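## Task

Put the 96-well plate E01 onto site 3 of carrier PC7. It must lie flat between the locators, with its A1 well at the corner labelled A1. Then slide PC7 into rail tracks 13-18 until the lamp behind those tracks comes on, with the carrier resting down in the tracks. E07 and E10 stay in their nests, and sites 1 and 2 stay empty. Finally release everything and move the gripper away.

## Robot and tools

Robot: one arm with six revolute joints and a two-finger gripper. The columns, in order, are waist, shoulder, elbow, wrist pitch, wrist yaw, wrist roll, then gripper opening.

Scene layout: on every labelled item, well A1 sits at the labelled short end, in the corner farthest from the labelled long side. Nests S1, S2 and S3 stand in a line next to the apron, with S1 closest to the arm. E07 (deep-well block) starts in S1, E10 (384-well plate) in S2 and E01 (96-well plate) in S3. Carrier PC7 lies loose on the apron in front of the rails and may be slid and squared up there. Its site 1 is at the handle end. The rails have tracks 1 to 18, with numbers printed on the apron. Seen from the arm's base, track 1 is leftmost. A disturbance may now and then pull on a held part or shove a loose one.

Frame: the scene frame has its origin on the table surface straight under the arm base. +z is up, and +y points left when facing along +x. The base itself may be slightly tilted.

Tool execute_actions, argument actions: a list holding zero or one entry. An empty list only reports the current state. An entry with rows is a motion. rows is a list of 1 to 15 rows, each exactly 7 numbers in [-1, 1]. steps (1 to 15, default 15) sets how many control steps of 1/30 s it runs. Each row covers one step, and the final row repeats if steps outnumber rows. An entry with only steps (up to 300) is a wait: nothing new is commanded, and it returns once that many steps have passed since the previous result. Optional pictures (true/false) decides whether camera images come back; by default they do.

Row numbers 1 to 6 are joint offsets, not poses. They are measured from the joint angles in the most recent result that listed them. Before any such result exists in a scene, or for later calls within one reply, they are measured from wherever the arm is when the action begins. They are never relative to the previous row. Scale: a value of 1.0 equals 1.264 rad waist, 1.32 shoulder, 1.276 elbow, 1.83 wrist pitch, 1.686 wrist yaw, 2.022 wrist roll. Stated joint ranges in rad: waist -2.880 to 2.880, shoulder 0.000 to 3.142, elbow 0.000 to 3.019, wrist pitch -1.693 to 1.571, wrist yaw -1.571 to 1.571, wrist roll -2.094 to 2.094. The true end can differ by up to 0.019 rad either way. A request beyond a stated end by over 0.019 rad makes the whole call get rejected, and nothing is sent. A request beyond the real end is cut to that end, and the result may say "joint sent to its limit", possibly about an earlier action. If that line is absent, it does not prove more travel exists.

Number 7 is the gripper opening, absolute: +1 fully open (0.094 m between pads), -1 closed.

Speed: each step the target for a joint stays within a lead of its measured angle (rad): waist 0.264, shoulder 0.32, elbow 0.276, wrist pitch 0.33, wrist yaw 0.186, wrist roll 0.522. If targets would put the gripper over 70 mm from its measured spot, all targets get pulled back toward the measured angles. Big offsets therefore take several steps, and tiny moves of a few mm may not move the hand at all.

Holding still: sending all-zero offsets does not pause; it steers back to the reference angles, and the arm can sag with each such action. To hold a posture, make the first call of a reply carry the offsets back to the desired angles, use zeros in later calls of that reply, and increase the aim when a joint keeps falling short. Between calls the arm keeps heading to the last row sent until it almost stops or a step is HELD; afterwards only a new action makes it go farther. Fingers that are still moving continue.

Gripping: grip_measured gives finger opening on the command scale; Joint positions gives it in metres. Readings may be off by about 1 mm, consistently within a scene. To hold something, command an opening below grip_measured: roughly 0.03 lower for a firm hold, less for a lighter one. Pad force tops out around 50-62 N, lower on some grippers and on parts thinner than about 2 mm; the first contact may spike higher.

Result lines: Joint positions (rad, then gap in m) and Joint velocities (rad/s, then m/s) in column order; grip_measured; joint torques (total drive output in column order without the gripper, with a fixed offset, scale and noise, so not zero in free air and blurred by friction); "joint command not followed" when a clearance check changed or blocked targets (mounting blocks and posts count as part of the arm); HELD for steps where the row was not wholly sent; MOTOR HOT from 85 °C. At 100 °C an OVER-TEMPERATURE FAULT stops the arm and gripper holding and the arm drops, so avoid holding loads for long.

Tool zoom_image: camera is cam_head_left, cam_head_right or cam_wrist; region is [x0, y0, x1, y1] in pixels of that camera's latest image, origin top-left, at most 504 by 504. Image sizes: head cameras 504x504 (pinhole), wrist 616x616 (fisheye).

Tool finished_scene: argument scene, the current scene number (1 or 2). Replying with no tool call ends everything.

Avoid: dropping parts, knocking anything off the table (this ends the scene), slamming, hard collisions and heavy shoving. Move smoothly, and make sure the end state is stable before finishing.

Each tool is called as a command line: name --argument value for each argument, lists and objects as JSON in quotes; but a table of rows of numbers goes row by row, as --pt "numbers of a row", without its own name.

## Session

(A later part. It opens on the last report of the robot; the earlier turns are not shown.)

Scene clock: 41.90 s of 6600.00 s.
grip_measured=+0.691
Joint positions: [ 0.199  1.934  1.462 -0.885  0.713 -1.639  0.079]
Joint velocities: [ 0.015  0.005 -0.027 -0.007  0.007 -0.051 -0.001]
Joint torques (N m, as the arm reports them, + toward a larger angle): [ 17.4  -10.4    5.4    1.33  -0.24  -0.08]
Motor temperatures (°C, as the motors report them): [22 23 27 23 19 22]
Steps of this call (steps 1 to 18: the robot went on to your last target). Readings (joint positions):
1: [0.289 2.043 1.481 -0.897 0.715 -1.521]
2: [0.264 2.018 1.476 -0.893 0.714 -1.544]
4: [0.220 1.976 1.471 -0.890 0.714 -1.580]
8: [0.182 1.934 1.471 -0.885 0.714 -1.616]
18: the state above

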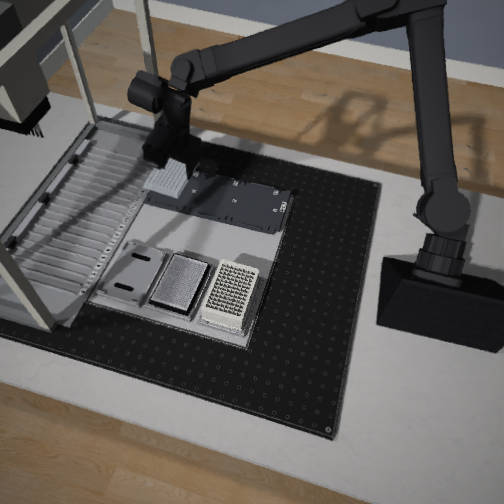

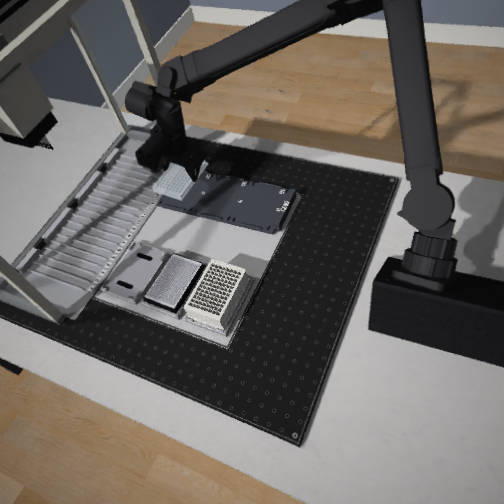

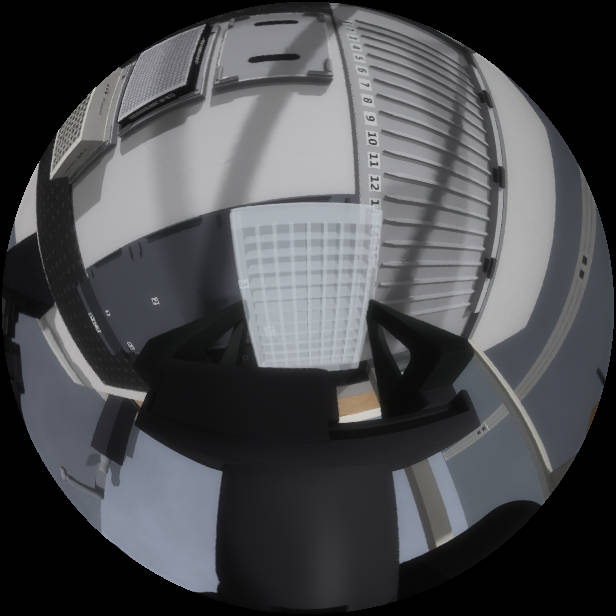

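execute_actions --actions '[{"rows":[[-0.015,0.02,-0.01,0.015,0,-0.02,0.64],[-0.025,0.025,-0.015,0.025,0,-0.04,0.64],[-0.035,0.03,-0.022,0.035,0,-0.06,0.64],[-0.042,0.033,-0.031,0.043,-0.007,-0.08,0.64]]}]' --pictures false

execute_actions --actions '[{"steps":10}]'

zoom_image --camera "cam_wrist" --region '[170,140,450,380]'

zoom_image --camera "cam_head_left" --region '[125,140,225,225]'

Scene clock: 45.83 s of 6600.00 s.
grip_measured=+0.691
Joint positions: [ 0.153  1.96   1.431 -0.826  0.703 -1.783  0.079]
Joint velocities: [-0.015 -0.024  0.002  0.027 -0.022 -0.066  0.   ]
Joint torques (N m, as the arm reports them, + toward a larger angle): [ 15.34 -10.76   5.17   1.4   -0.2   -0.08]
Motor temperatures (°C, as the motors report them): [22 23 27 23 19 22]
Steps of this call (steps 1 to 15: the robot went on to your last target; steps 16 to 90: nothing new was sent; then 0.43 s passed at rest; steps 91 to 105: all 15 steps of this action). Readings (joint positions):
91: [0.199 1.934 1.462 -0.884 0.713 -1.646]
92: [0.198 1.935 1.461 -0.877 0.713 -1.657]
94: [0.193 1.936 1.453 -0.851 0.709 -1.696]
98: [0.170 1.947 1.437 -0.827 0.704 -1.753]
105: the state above

Scene clock: 46.17 s of 6600.00 s.
grip_measured=+0.691
Joint positions: [ 0.153  1.96   1.431 -0.825  0.702 -1.789  0.079]
Joint velocities: [-0.024 -0.015  0.002 -0.017  0.022 -0.037  0.   ]
Joint torques (N m, as the arm reports them, + toward a larger angle): [ 15.27 -10.9    5.1    1.39  -0.18  -0.11]
Motor temperatures (°C, as the motors report them): [22 23 27 23 19 22]
Steps of this call (steps 1 to 10: the robot went on to your last target). Readings (joint positions):
1: [0.153 1.960 1.431 -0.825 0.702 -1.784]
2: [0.153 1.960 1.431 -0.825 0.702 -1.785]
4: [0.153 1.960 1.431 -0.825 0.702 -1.787]
8: [0.153 1.960 1.431 -0.825 0.702 -1.788]
10: the state above

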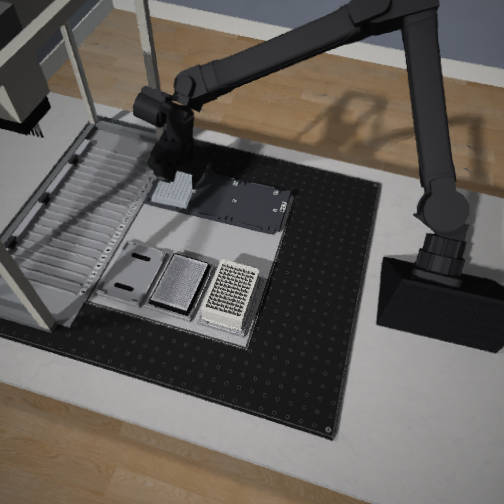

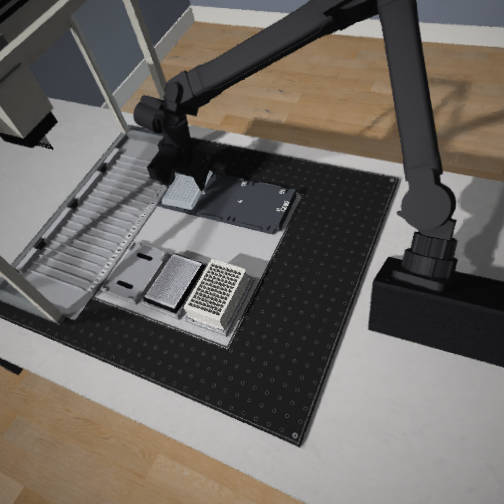

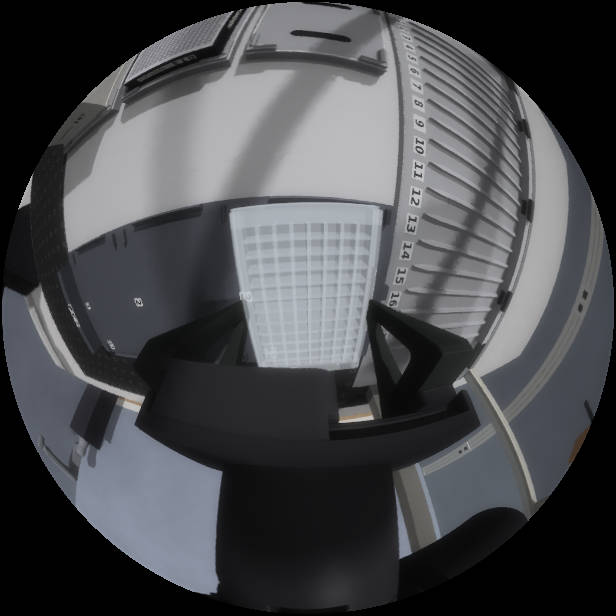

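Region (170, 140, 450, 380) of cam_wrist's 616x616 image, scaled by 1.800, with more detail than that image has; it fills the top 432 rows of this view, and the rest is white.

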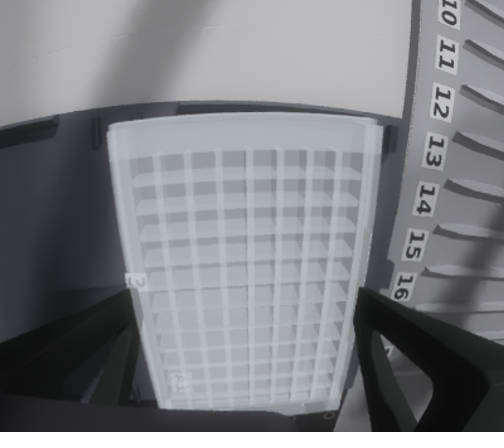

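Region (125, 140, 225, 225) of cam_head_left's 504x504 image, scaled by 5.040, with more detail than that image has; it fills the top 428 rows of this view, and the rest is white.

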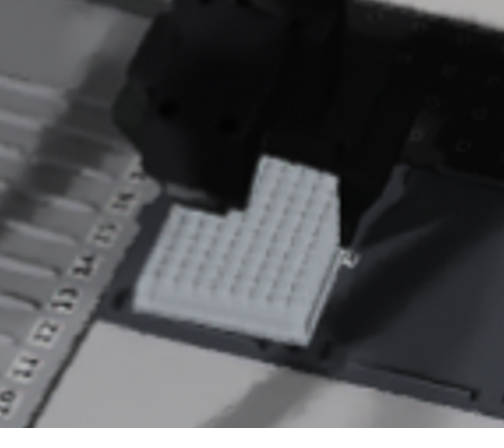

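execute_actions --actions '[{"rows":[[0,0,0.042,0,0,0,0.64],[0,0,0.042,0,0,0,0.64],[0,0,0.042,0,0,0,0.64],[0,0,0.042,0.018,0,0,0.64]]}]'

zoom_image --camera "cam_wrist" --region '[170,140,450,380]'

zoom_image --camera "cam_head_left" --region '[125,140,225,225]'

Scene clock: 49.00 s of 6600.00 s.
grip_measured=+0.691
Joint positions: [ 0.153  1.96   1.443 -0.81   0.702 -1.789  0.079]
Joint velocities: [ 0.005 -0.005  0.007 -0.007 -0.022  0.066  0.   ]
Joint torques (N m, as the arm reports them, + toward a larger angle): [ 15.92 -12.3    9.34   1.41  -0.16   0.02]
Motor temperatures (°C, as the motors report them): [22 23 27 23 19 22]
Steps of this call (steps 1 to 15: the robot went on to your last target; steps 16 to 70: nothing new was sent; steps 71 to 85: all 15 steps of this action). Readings (joint positions):
71: [0.153 1.960 1.431 -0.825 0.702 -1.789]
72: [0.153 1.960 1.432 -0.825 0.702 -1.789]
74: [0.153 1.960 1.435 -0.823 0.702 -1.789]
78: [0.153 1.960 1.441 -0.811 0.702 -1.789]
85: the state above

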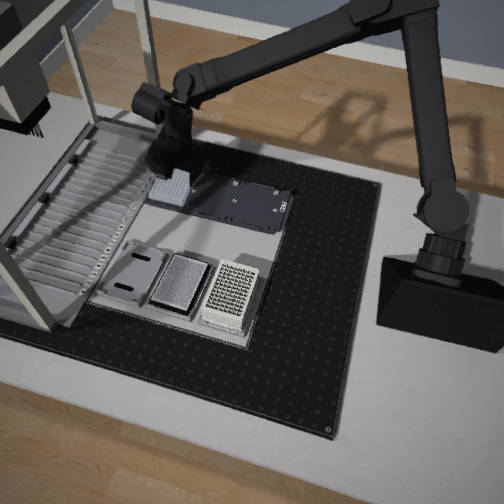

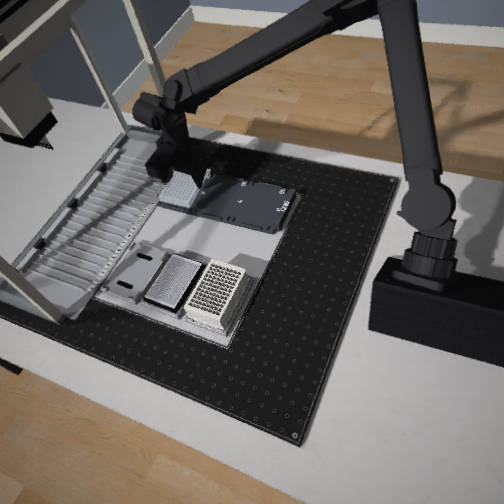

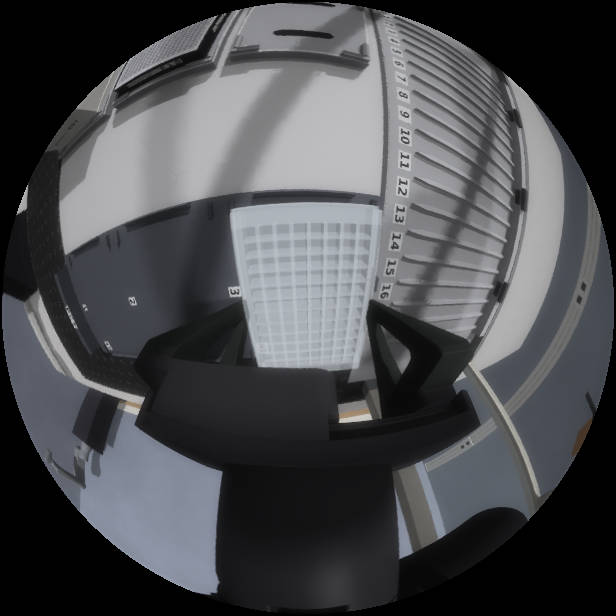

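Region (170, 140, 450, 380) of cam_wrist's 616x616 image, scaled by 1.800, with more detail than that image has; it fills the top 432 rows of this view, and the rest is white.

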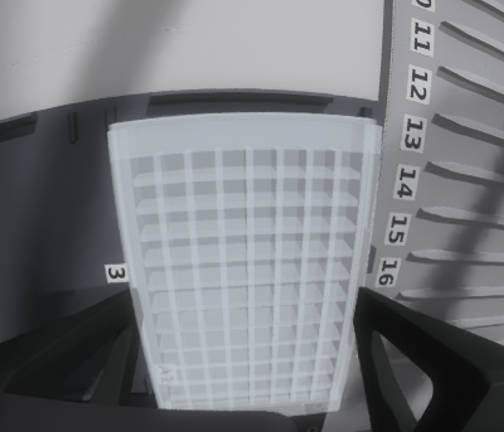

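Region (125, 140, 225, 225) of cam_head_left's 504x504 image, scaled by 5.040, with more detail than that image has; it fills the top 428 rows of this view, and the rest is white.

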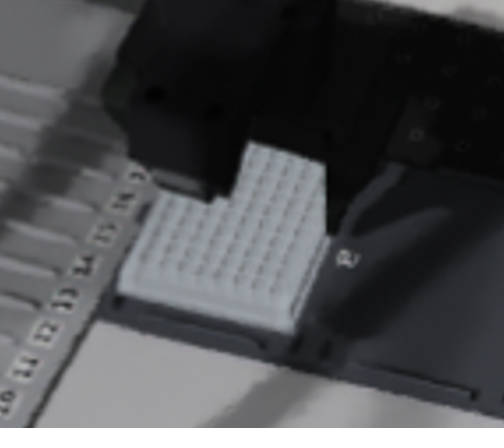

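Shoulder +0.01 gives +y, down, slight −x.

execute_actions --actions '[{"rows":[[0,0.026,0.01,0,0,-0.008,0.64]]}]'

zoom_image --camera "cam_wrist" --region '[170,140,450,380]'

zoom_image --camera "cam_head_left" --region '[125,140,225,225]'

Scene clock: 50.83 s of 6600.00 s.
grip_measured=+0.691
Joint positions: [ 0.153  1.967  1.443 -0.81   0.702 -1.794  0.079]
Joint velocities: [-0.005 -0.005 -0.007 -0.002 -0.007  0.022  0.001]
Joint torques (N m, as the arm reports them, + toward a larger angle): [ 16.28 -10.28   6.87   0.81  -0.17  -0.09]
Motor temperatures (°C, as the motors report them): [22 23 27 23 19 22]
Steps of this call (steps 1 to 15: the robot went on to your last target; steps 16 to 40: nothing new was sent; steps 41 to 55: all 15 steps of this action). Readings (joint positions):
41: [0.153 1.961 1.443 -0.810 0.702 -1.790]
42: [0.153 1.961 1.443 -0.810 0.702 -1.791]
44: [0.153 1.964 1.443 -0.810 0.702 -1.793]
48: [0.153 1.967 1.443 -0.810 0.702 -1.794]
55: the state above

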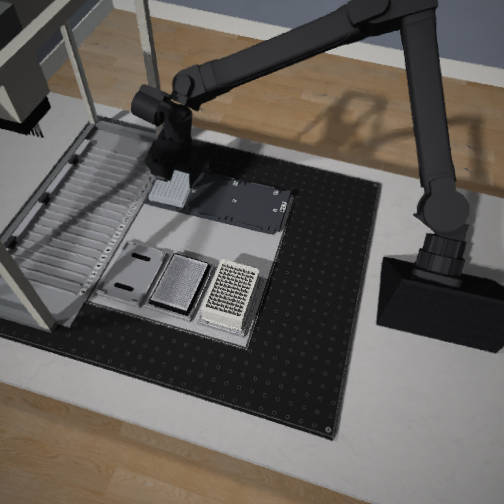

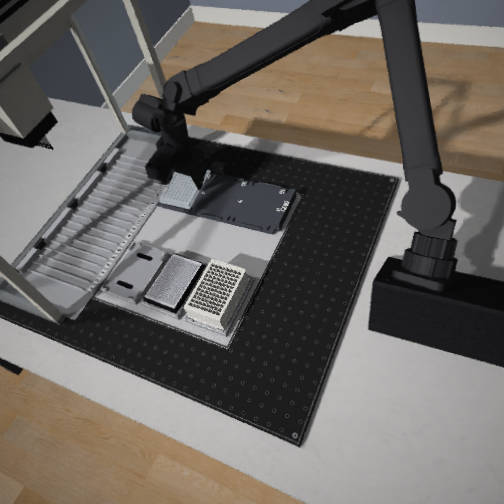

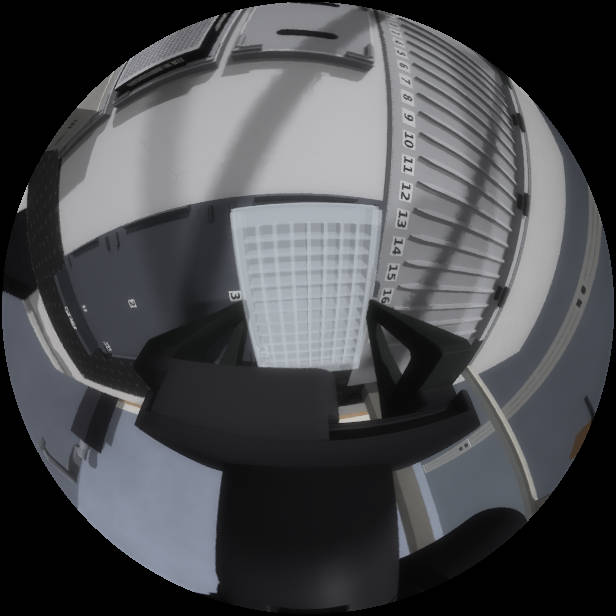

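Region (170, 140, 450, 380) of cam_wrist's 616x616 image, scaled by 1.800, with more detail than that image has; it fills the top 432 rows of this view, and the rest is white.

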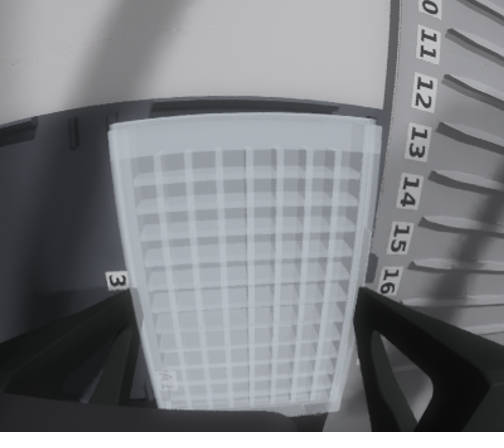

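Region (125, 140, 225, 225) of cam_head_left's 504x504 image, scaled by 5.040, with more detail than that image has; it fills the top 428 rows of this view, and the rest is white.

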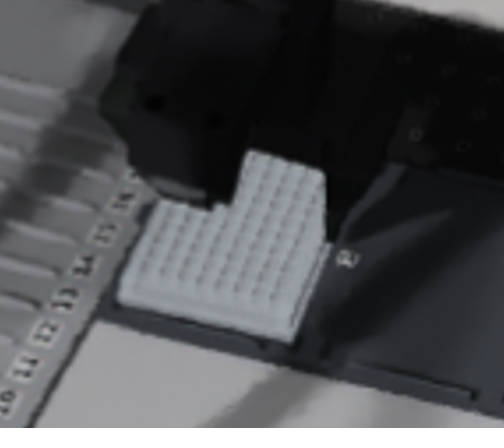

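execute_actions --actions '[{"rows":[[-0.021,0.026,0.01,0.014,0,0,0.64]]}]'

zoom_image --camera "cam_wrist" --region '[170,140,450,380]'

zoom_image --camera "cam_head_left" --region '[125,140,225,225]'

Scene clock: 53.57 s of 6600.00 s.
grip_measured=+0.691
Joint positions: [ 0.152  1.969  1.443 -0.803  0.704 -1.794  0.079]
Joint velocities: [ 0.005  0.005 -0.002 -0.007 -0.022  0.007 -0.001]
Joint torques (N m, as the arm reports them, + toward a larger angle): [14.04 -9.88  6.87  1.43 -0.22  0.02]
Motor temperatures (°C, as the motors report them): [22 23 27 23 19 22]
Steps of this call (steps 1 to 15: the robot went on to your last target; steps 16 to 67: nothing new was sent; steps 68 to 82: all 15 steps of this action). Readings (joint positions):
68: [0.153 1.967 1.443 -0.808 0.702 -1.794]
69: [0.153 1.967 1.443 -0.806 0.702 -1.794]
71: [0.152 1.969 1.443 -0.803 0.702 -1.794]
75: [0.152 1.969 1.443 -0.803 0.704 -1.794]
82: the state above

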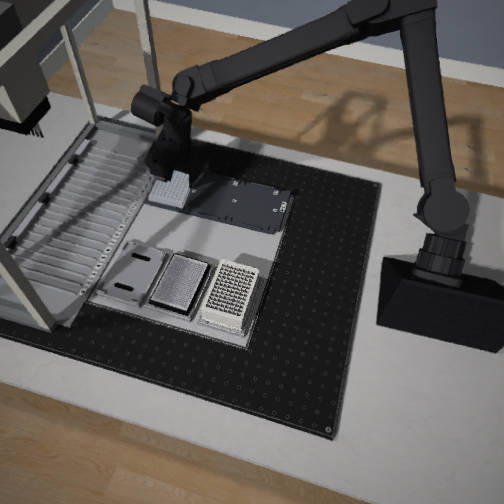

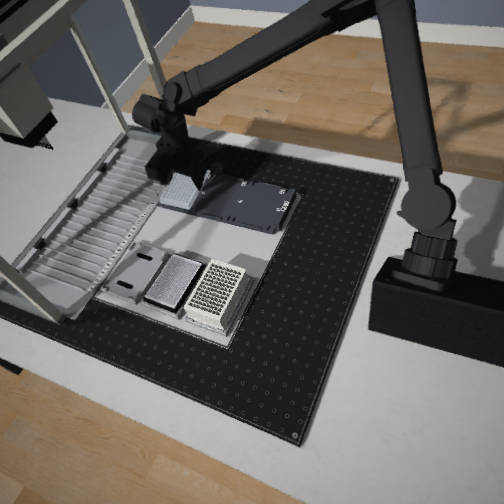

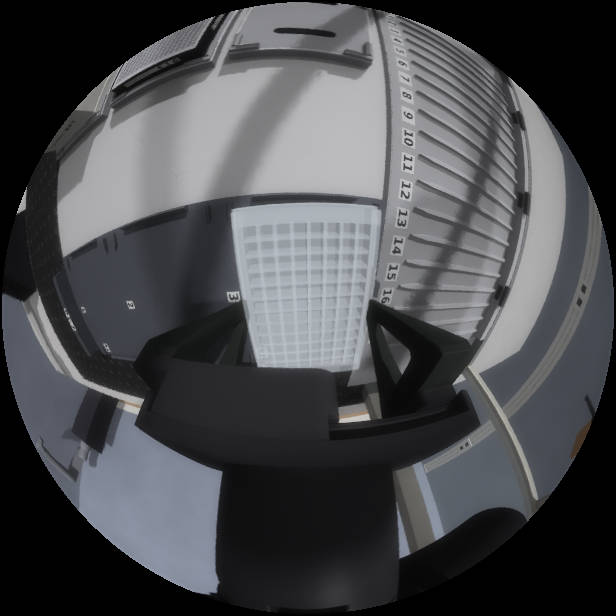

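Region (170, 140, 450, 380) of cam_wrist's 616x616 image, scaled by 1.800, with more detail than that image has; it fills the top 432 rows of this view, and the rest is white.

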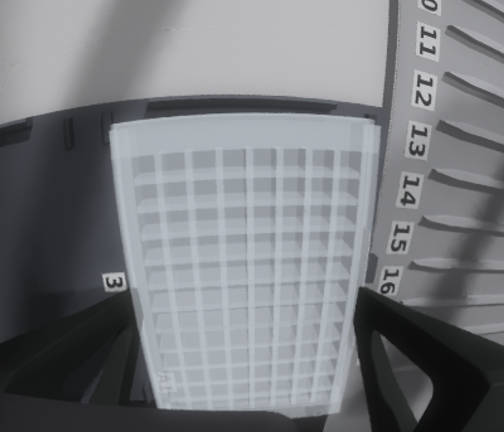

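Region (125, 140, 225, 225) of cam_head_left's 504x504 image, scaled by 5.040, with more detail than that image has; it fills the top 428 rows of this view, and the rest is white.

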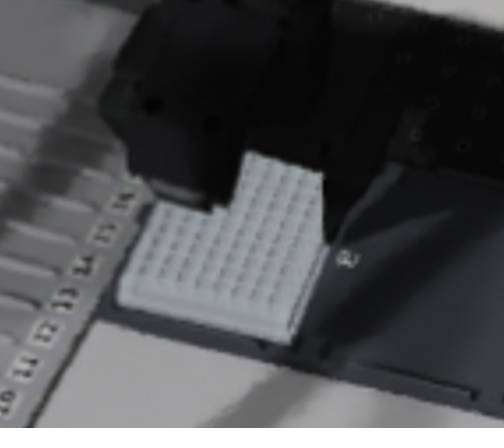

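execute_actions --actions '[{"rows":[[0.017,0,0.01,0,-0.002,-0.007,0.64]]}]'

zoom_image --camera "cam_wrist" --region '[200,170,410,380]'

zoom_image --camera "cam_head_right" --region '[140,140,240,225]'

Scene clock: 56.00 s of 6600.00 s.
grip_measured=+0.691
Joint positions: [ 0.156  1.969  1.443 -0.803  0.703 -1.799  0.079]
Joint velocities: [-0.005 -0.024  0.017 -0.002 -0.037 -0.066 -0.001]
Joint torques (N m, as the arm reports them, + toward a larger angle): [ 17.68 -12.17   6.89   0.79  -0.25  -0.05]
Motor temperatures (°C, as the motors report them): [22 23 27 23 19 22]
Steps of this call (steps 1 to 15: the robot went on to your last target; steps 16 to 58: nothing new was sent; steps 59 to 73: all 15 steps of this action). Readings (joint positions):
59: [0.152 1.969 1.443 -0.803 0.704 -1.795]
60: [0.152 1.969 1.443 -0.803 0.704 -1.796]
62: [0.153 1.969 1.443 -0.803 0.704 -1.798]
66: [0.155 1.969 1.443 -0.803 0.703 -1.798]
73: the state above

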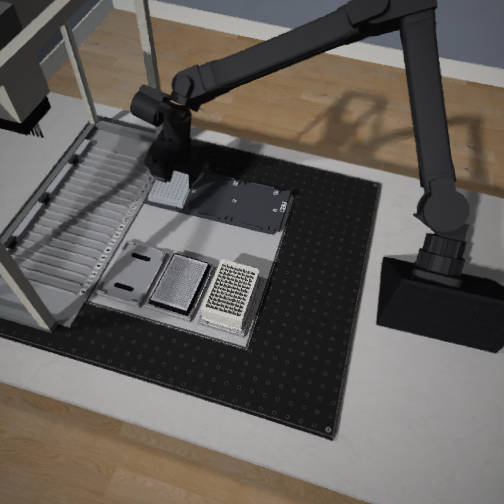

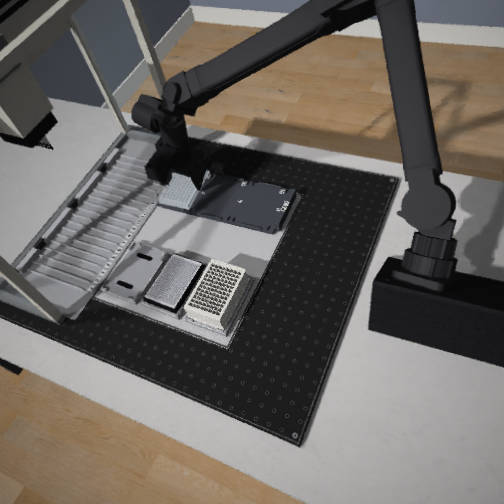

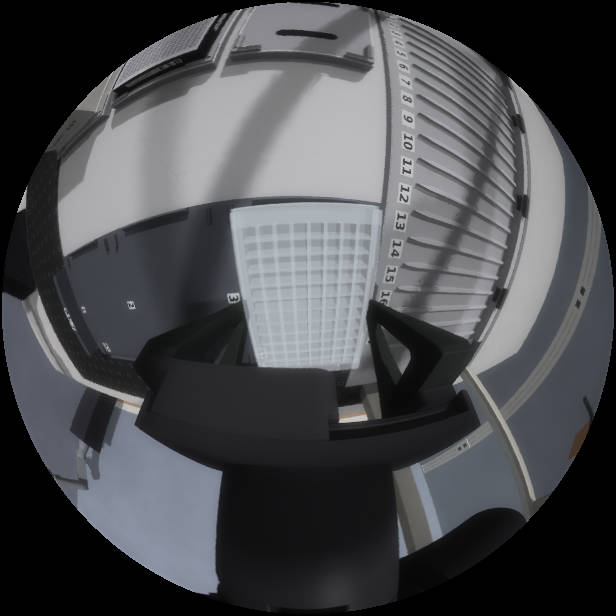

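Region (200, 170, 410, 380) of cam_wrist's 616x616 image, scaled by 2.400, with more detail than that image has.

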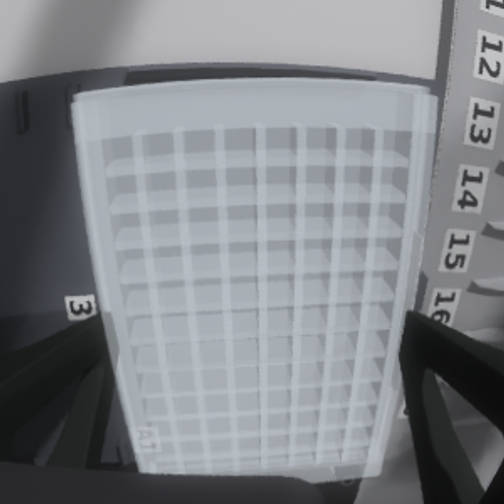

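Region (140, 140, 240, 225) of cam_head_right's 504x504 image, scaled by 5.040, with more detail than that image has; it fills the top 428 rows of this view, and the rest is white.

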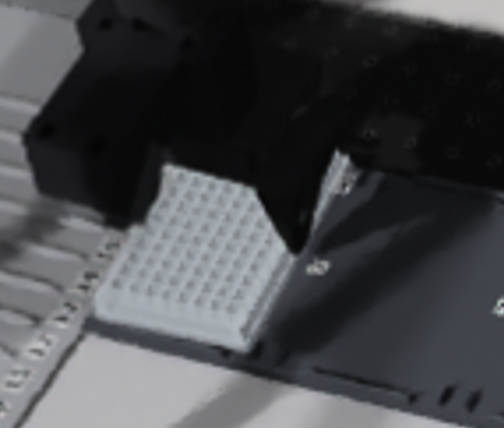

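execute_actions --actions '[]'

zoom_image --camera "cam_wrist" --region '[150,150,470,470]'

Scene clock: 64.43 s of 6600.00 s.
grip_measured=+0.691
Joint positions: [ 0.156  1.969  1.443 -0.803  0.703 -1.799  0.079]
Joint velocities: [-0.005 -0.015 -0.012 -0.002 -0.051 -0.037  0.001]
Joint torques (N m, as the arm reports them, + toward a larger angle): [ 17.64 -12.38   6.89   0.8   -0.25  -0.07]
Motor temperatures (°C, as the motors report them): [22 23 27 23 19 22]
Steps of this call (steps 1 to 15: the robot went on to your last target; steps 16 to 90: nothing new was sent; then 5.43 s passed at rest). Readings (joint positions):
1: [0.156 1.969 1.443 -0.803 0.703 -1.799]
2: [0.156 1.969 1.443 -0.803 0.703 -1.799]
4: [0.156 1.969 1.443 -0.803 0.703 -1.799]
8: [0.156 1.969 1.443 -0.803 0.703 -1.799]
90: the state above
The arm was judged still, so your last target was given up. Only a new action makes it travel on or press farther. Fingers that are still opening or closing keep moving.

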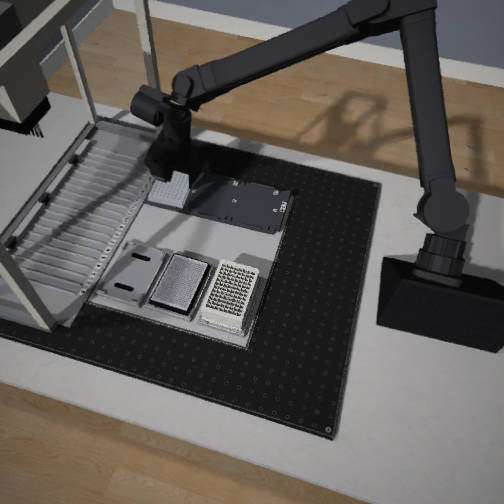

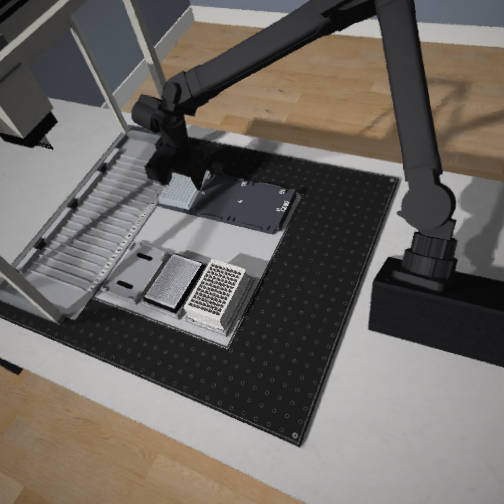

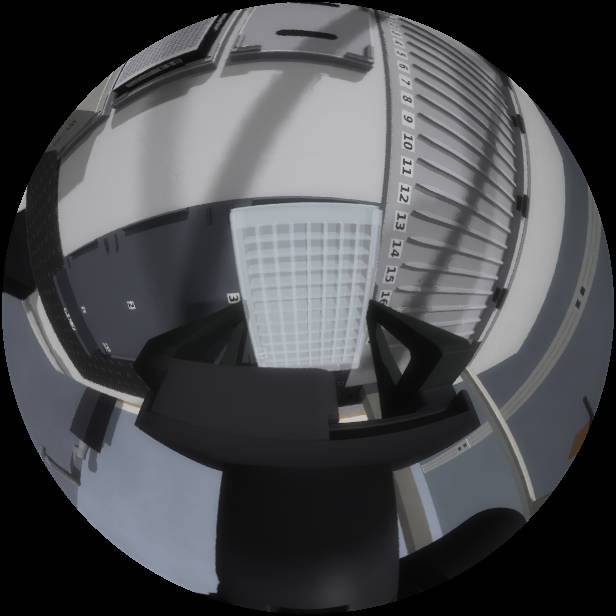

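Region (150, 150, 470, 470) of cam_wrist's 616x616 image, scaled by 1.575, with more detail than that image has.

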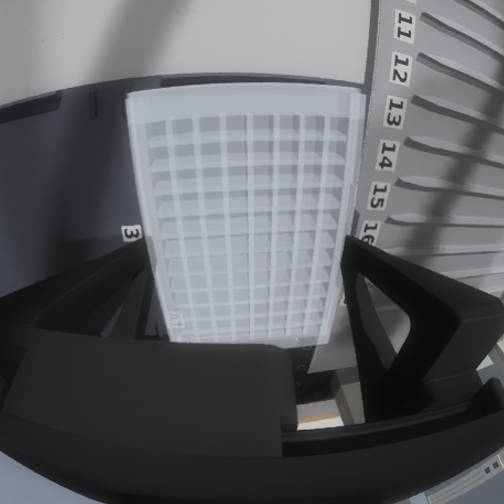

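execute_actions --actions '[{"rows":[[0,0,0,-0.011,0,0,0.64],[0,0,0,-0.011,0,0,0.64],[0,0,0,-0.011,0,0,0.64],[0,0,0,-0.011,0,0,0.64],[0,0,0,-0.011,0,0,0.64],[0,0,0,-0.011,0,0,0.67],[0,0,0,-0.011,0,0,0.68],[0,0,0,-0.011,0,0,0.69],[0,0,0,-0.011,0,0,0.7],[0,0,0,-0.011,0,0,0.72],[0,0,0,-0.011,0,0,0.75],[0,0,0,-0.011,0,0,0.8],[0,0,0,-0.011,0,0,0.88]]}]'

zoom_image --camera "cam_wrist" --region '[150,150,470,470]'

zoom_image --camera "cam_head_left" --region '[120,140,310,260]'

Scene clock: 67.73 s of 6600.00 s.
grip_measured=+0.877
Joint positions: [ 0.156  1.969  1.443 -0.806  0.703 -1.799  0.088]
Joint velocities: [-0.015 -0.005 -0.022 -0.017  0.022 -0.007  0.005]
Joint torques (N m, as the arm reports them, + toward a larger angle): [ 16.18 -12.36   5.78   0.24  -0.16   0.02]
Motor temperatures (°C, as the motors report them): [23 23 27 23 19 22]
Steps of this call (steps 1 to 84: nothing new was sent; steps 85 to 99: all 15 steps of this action). Readings (joint positions):
85: [0.156 1.969 1.443 -0.803 0.703 -1.799]
86: [0.156 1.969 1.443 -0.804 0.703 -1.799]
88: [0.156 1.969 1.443 -0.805 0.703 -1.799]
92: [0.156 1.969 1.443 -0.806 0.703 -1.799]
99: the state above

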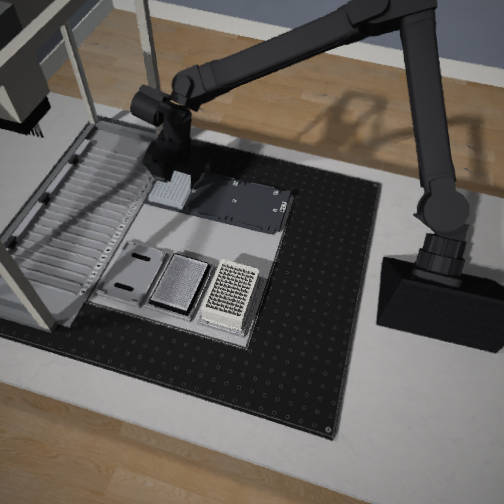

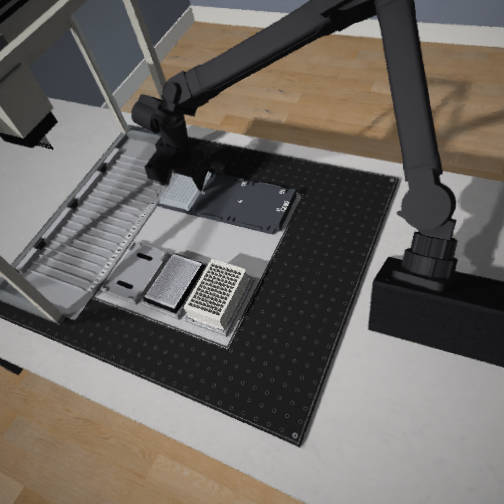

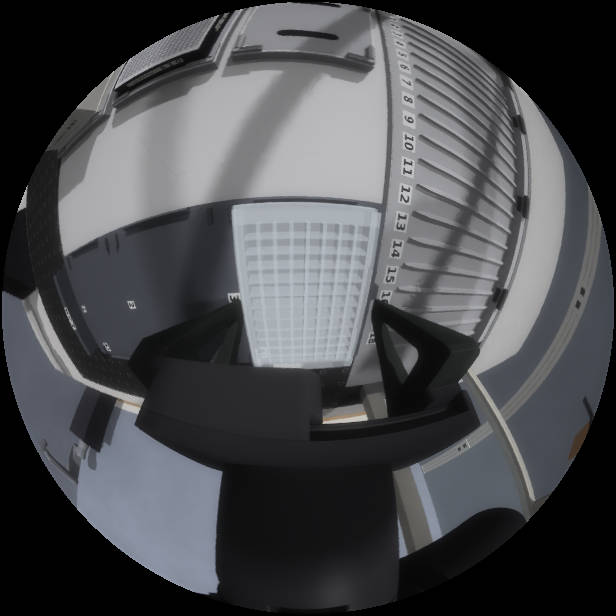

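Region (150, 150, 470, 470) of cam_wrist's 616x616 image, scaled by 1.575, with more detail than that image has.

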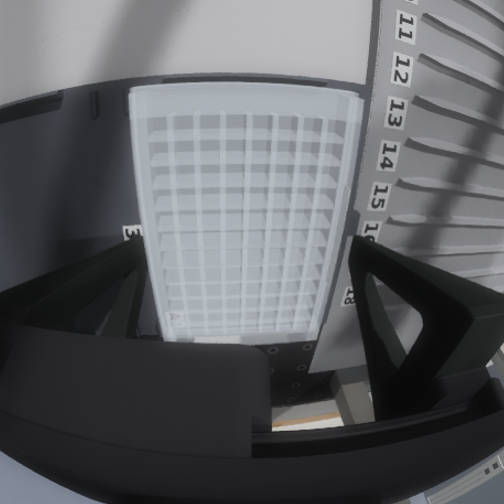

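Region (120, 140, 310, 260) of cam_head_left's 504x504 image, scaled by 2.653, with more detail than that image has; it fills the top 318 rows of this view, and the rest is white.

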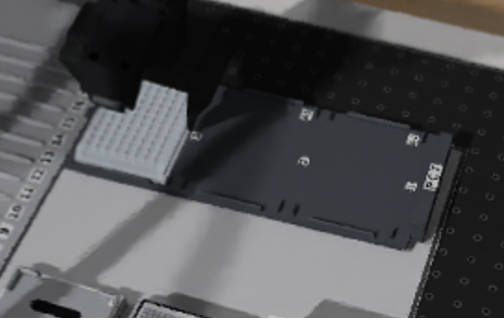

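execute_actions --actions '[{"rows":[[0.01,-0.01,0,-0.01,0,0,1],[0.02,-0.02,0.01,-0.02,0,0.01,1],[0.03,-0.03,0.01,-0.03,0,0.02,1],[0.04,-0.04,0.02,-0.04,0,0.02,1],[0.05,-0.05,0.02,-0.05,0,0.03,1],[0.065,-0.065,0.03,-0.07,0,0.04,1]]}]'

zoom_image --camera "cam_wrist" --region '[170,160,410,400]'

zoom_image --camera "cam_head_left" --region '[135,150,235,230]'

Scene clock: 70.37 s of 6600.00 s.
grip_measured=+1.000
Joint positions: [ 0.245  1.886  1.445 -0.916  0.703 -1.733  0.094]
Joint velocities: [ 0.005 -0.034  0.032  0.017 -0.11  -0.007  0.   ]
Joint torques (N m, as the arm reports them, + toward a larger angle): [ 14.92 -11.42   9.31   0.3   -0.16   0.11]
Motor temperatures (°C, as the motors report them): [23 23 27 23 19 22]
Steps of this call (steps 1 to 15: the robot went on to your last target; steps 16 to 64: nothing new was sent; steps 65 to 79: all 15 steps of this action). Readings (joint positions):
65: [0.156 1.969 1.443 -0.806 0.703 -1.799]
66: [0.156 1.969 1.443 -0.809 0.703 -1.797]
68: [0.160 1.966 1.443 -0.832 0.703 -1.787]
72: [0.192 1.937 1.443 -0.902 0.703 -1.755]
79: the state above

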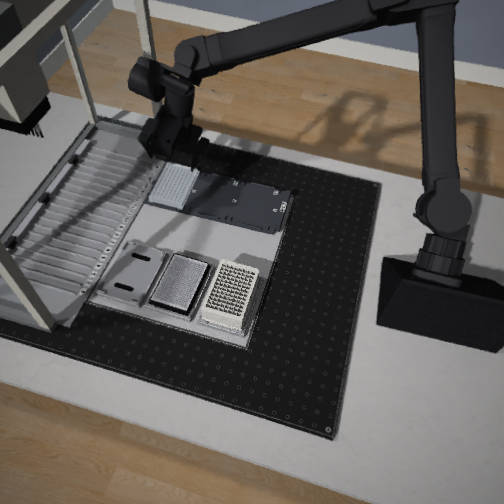

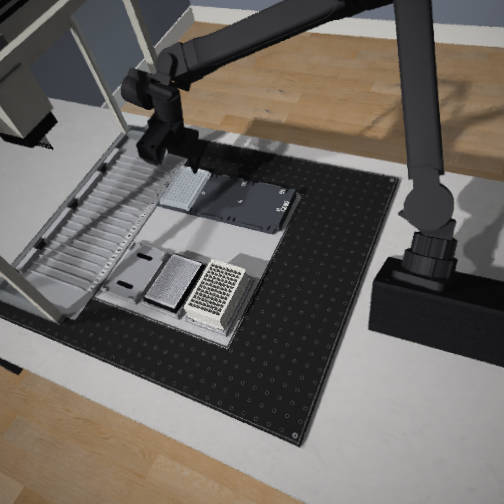

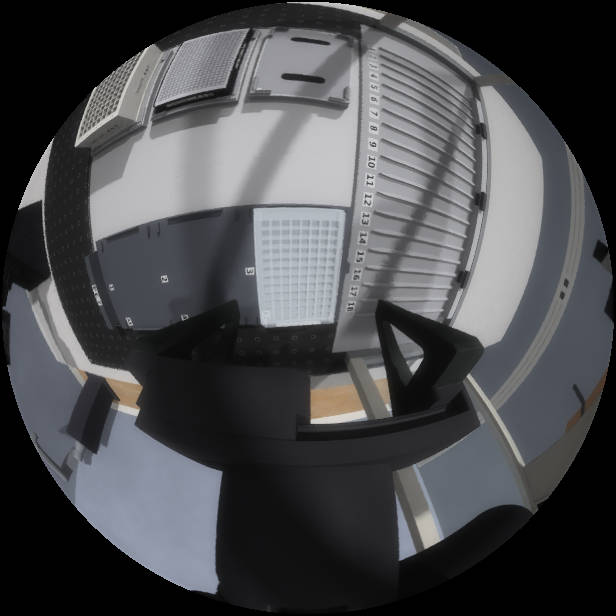

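Region (170, 160, 410, 400) of cam_wrist's 616x616 image, scaled by 2.100, with more detail than that image has.

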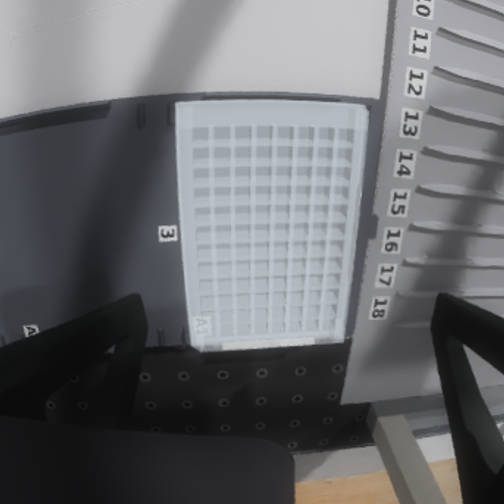

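Region (135, 150, 235, 230) of cam_head_left's 504x504 image, scaled by 5.040, with more detail than that image has; it fills the top 403 rows of this view, and the rest is white.

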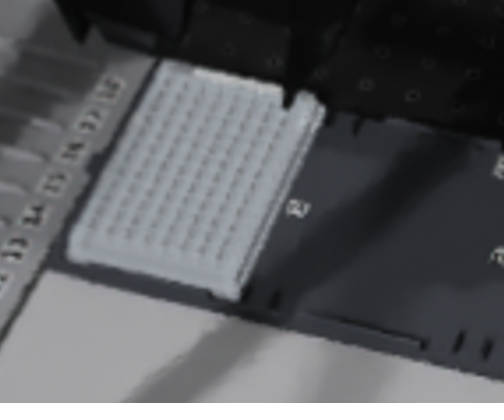

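execute_actions --actions '[{"rows":[[0,-0.02,-0.02,0,0,0,0.9],[0,-0.05,-0.06,0.01,0,0,0.8],[0,-0.085,-0.11,0.02,0,0,0.7],[-0.01,-0.12,-0.16,0.03,0,0,0.6],[-0.015,-0.16,-0.21,0.04,0,0,0.5],[-0.02,-0.2,-0.26,0.05,0,0,0.4],[-0.03,-0.24,-0.31,0.06,0,0,0.3],[-0.035,-0.275,-0.36,0.07,0,0,0.2],[-0.04,-0.31,-0.41,0.08,0,0,0.1],[-0.05,-0.345,-0.46,0.09,0,0,0],[-0.06,-0.38,-0.51,0.1,0,0,0],[-0.065,-0.41,-0.55,0.11,0,0,0],[-0.07,-0.435,-0.585,0.115,0,-0.01,0],[-0.075,-0.45,-0.61,0.12,0,-0.01,0],[-0.078,-0.455,-0.62,0.124,0,-0.013,0]]}]' --pictures false

execute_actions --actions '[{"steps":18}]'

Scene clock: 75.37 s of 6600.00 s.
grip_measured=+0.002
Joint positions: [ 0.165  1.29   0.706 -0.734  0.703 -1.737  0.047]
Joint velocities: [-0.327 -0.923 -0.989  0.198 -0.007 -0.081 -0.001]
Joint torques (N m, as the arm reports them, + toward a larger angle): [ 7.56 -1.3   6.45  1.81 -0.17 -0.04]
Motor temperatures (°C, as the motors report them): [22 23 28 23 19 22]
Steps of this call (steps 1 to 15: the robot went on to your last target; steps 16 to 90: nothing new was sent; then 1.50 s passed at rest; steps 91 to 105: all 15 steps of this action). Readings (joint positions):
91: [0.245 1.885 1.444 -0.917 0.703 -1.727]
92: [0.245 1.880 1.434 -0.913 0.703 -1.727]
94: [0.245 1.841 1.361 -0.888 0.703 -1.727]
98: [0.241 1.661 1.098 -0.836 0.703 -1.727]
105: the state above

Scene clock: 75.97 s of 6600.00 s.
grip_measured=+0.001
Joint positions: [ 0.149  1.27   0.652 -0.708  0.703 -1.75   0.047]
Joint velocities: [-0.005 -0.015 -0.007  0.012 -0.007  0.037 -0.001]
Joint torques (N m, as the arm reports them, + toward a larger angle): [ 6.52 -3.83  5.6   1.45 -0.16 -0.08]
Motor temperatures (°C, as the motors report them): [22 23 27 23 19 22]
Steps of this call (steps 1 to 18: the robot went on to your last target). Readings (joint positions):
1: [0.155 1.267 0.678 -0.730 0.703 -1.740]
2: [0.150 1.258 0.661 -0.728 0.703 -1.743]
4: [0.149 1.261 0.652 -0.722 0.703 -1.746]
8: [0.149 1.270 0.652 -0.709 0.703 -1.749]
18: the state above

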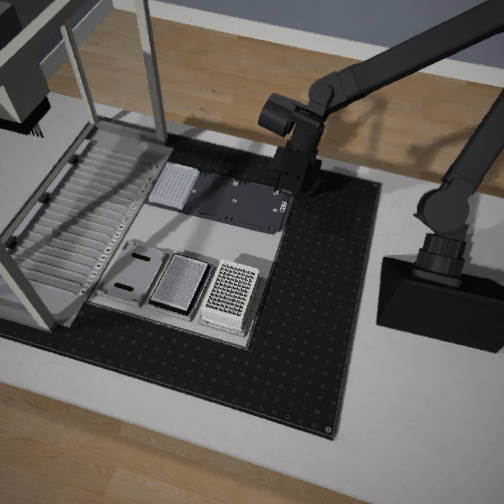

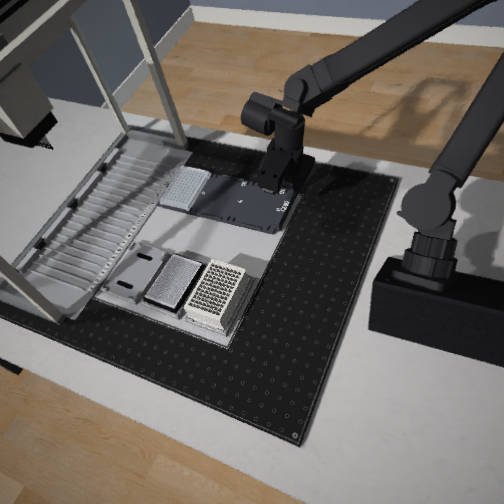

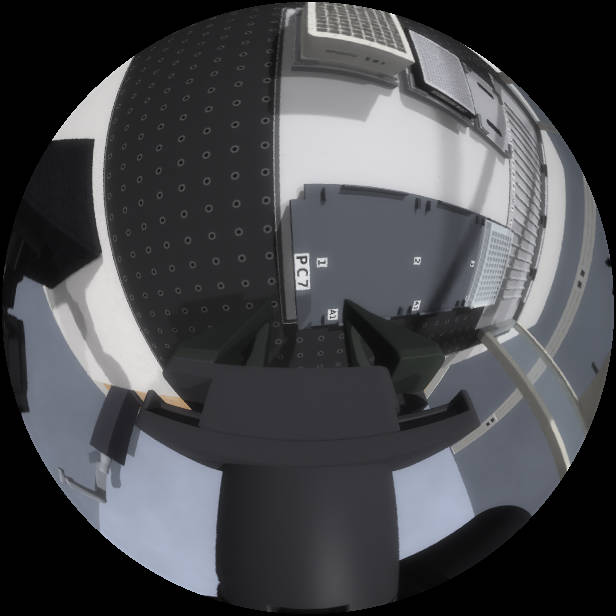

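execute_actions --actions '[{"rows":[[-0.01,0.015,-0.005,0.015,0,-0.01,0],[-0.02,0.03,-0.01,0.03,0,-0.02,0],[-0.025,0.04,-0.015,0.045,0,-0.025,0],[-0.03,0.05,-0.02,0.06,0,-0.03,0],[-0.035,0.06,-0.025,0.075,-0.005,-0.04,0],[-0.045,0.07,-0.03,0.09,-0.005,-0.05,0],[-0.05,0.08,-0.037,0.105,-0.01,-0.055,0],[-0.057,0.092,-0.043,0.118,-0.01,-0.064,0]]}]'

Scene clock: 79.63 s of 6600.00 s.
grip_measured=+0.001
Joint positions: [ 0.086  1.387  0.6   -0.515  0.688 -1.86   0.047]
Joint velocities: [-0.015 -0.024  0.002  0.042  0.051 -0.095 -0.001]
Joint torques (N m, as the arm reports them, + toward a larger angle): [ 6.74 -5.58  4.07  1.43 -0.24 -0.06]
Motor temperatures (°C, as the motors report them): [22 23 27 23 19 22]
Steps of this call (steps 1 to 15: the robot went on to your last target; steps 16 to 90: nothing new was sent; then 0.17 s passed at rest; steps 91 to 105: all 15 steps of this action). Readings (joint positions):
91: [0.149 1.270 0.652 -0.706 0.703 -1.752]
92: [0.148 1.271 0.652 -0.698 0.703 -1.758]
94: [0.141 1.284 0.649 -0.661 0.703 -1.771]
98: [0.110 1.339 0.629 -0.556 0.691 -1.816]
105: the state above

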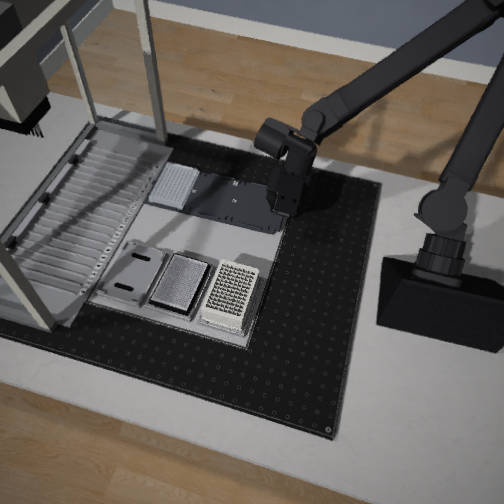

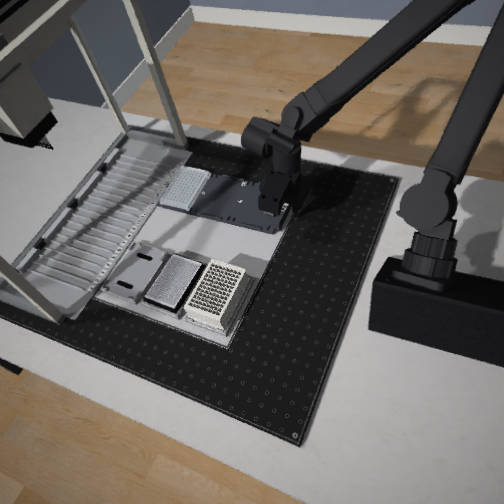

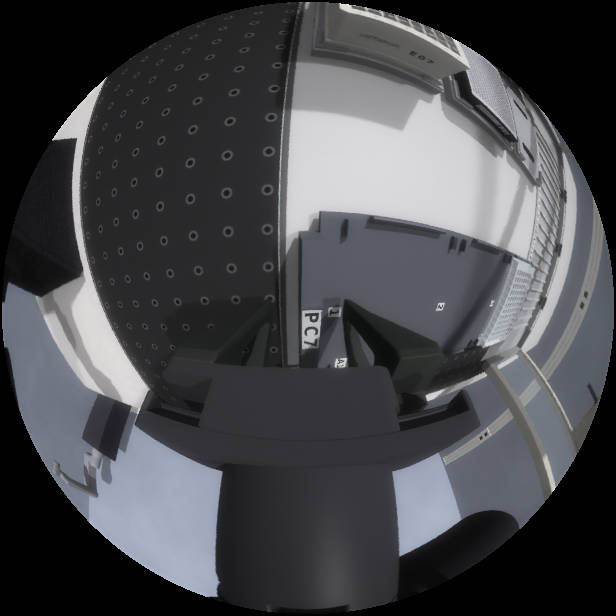

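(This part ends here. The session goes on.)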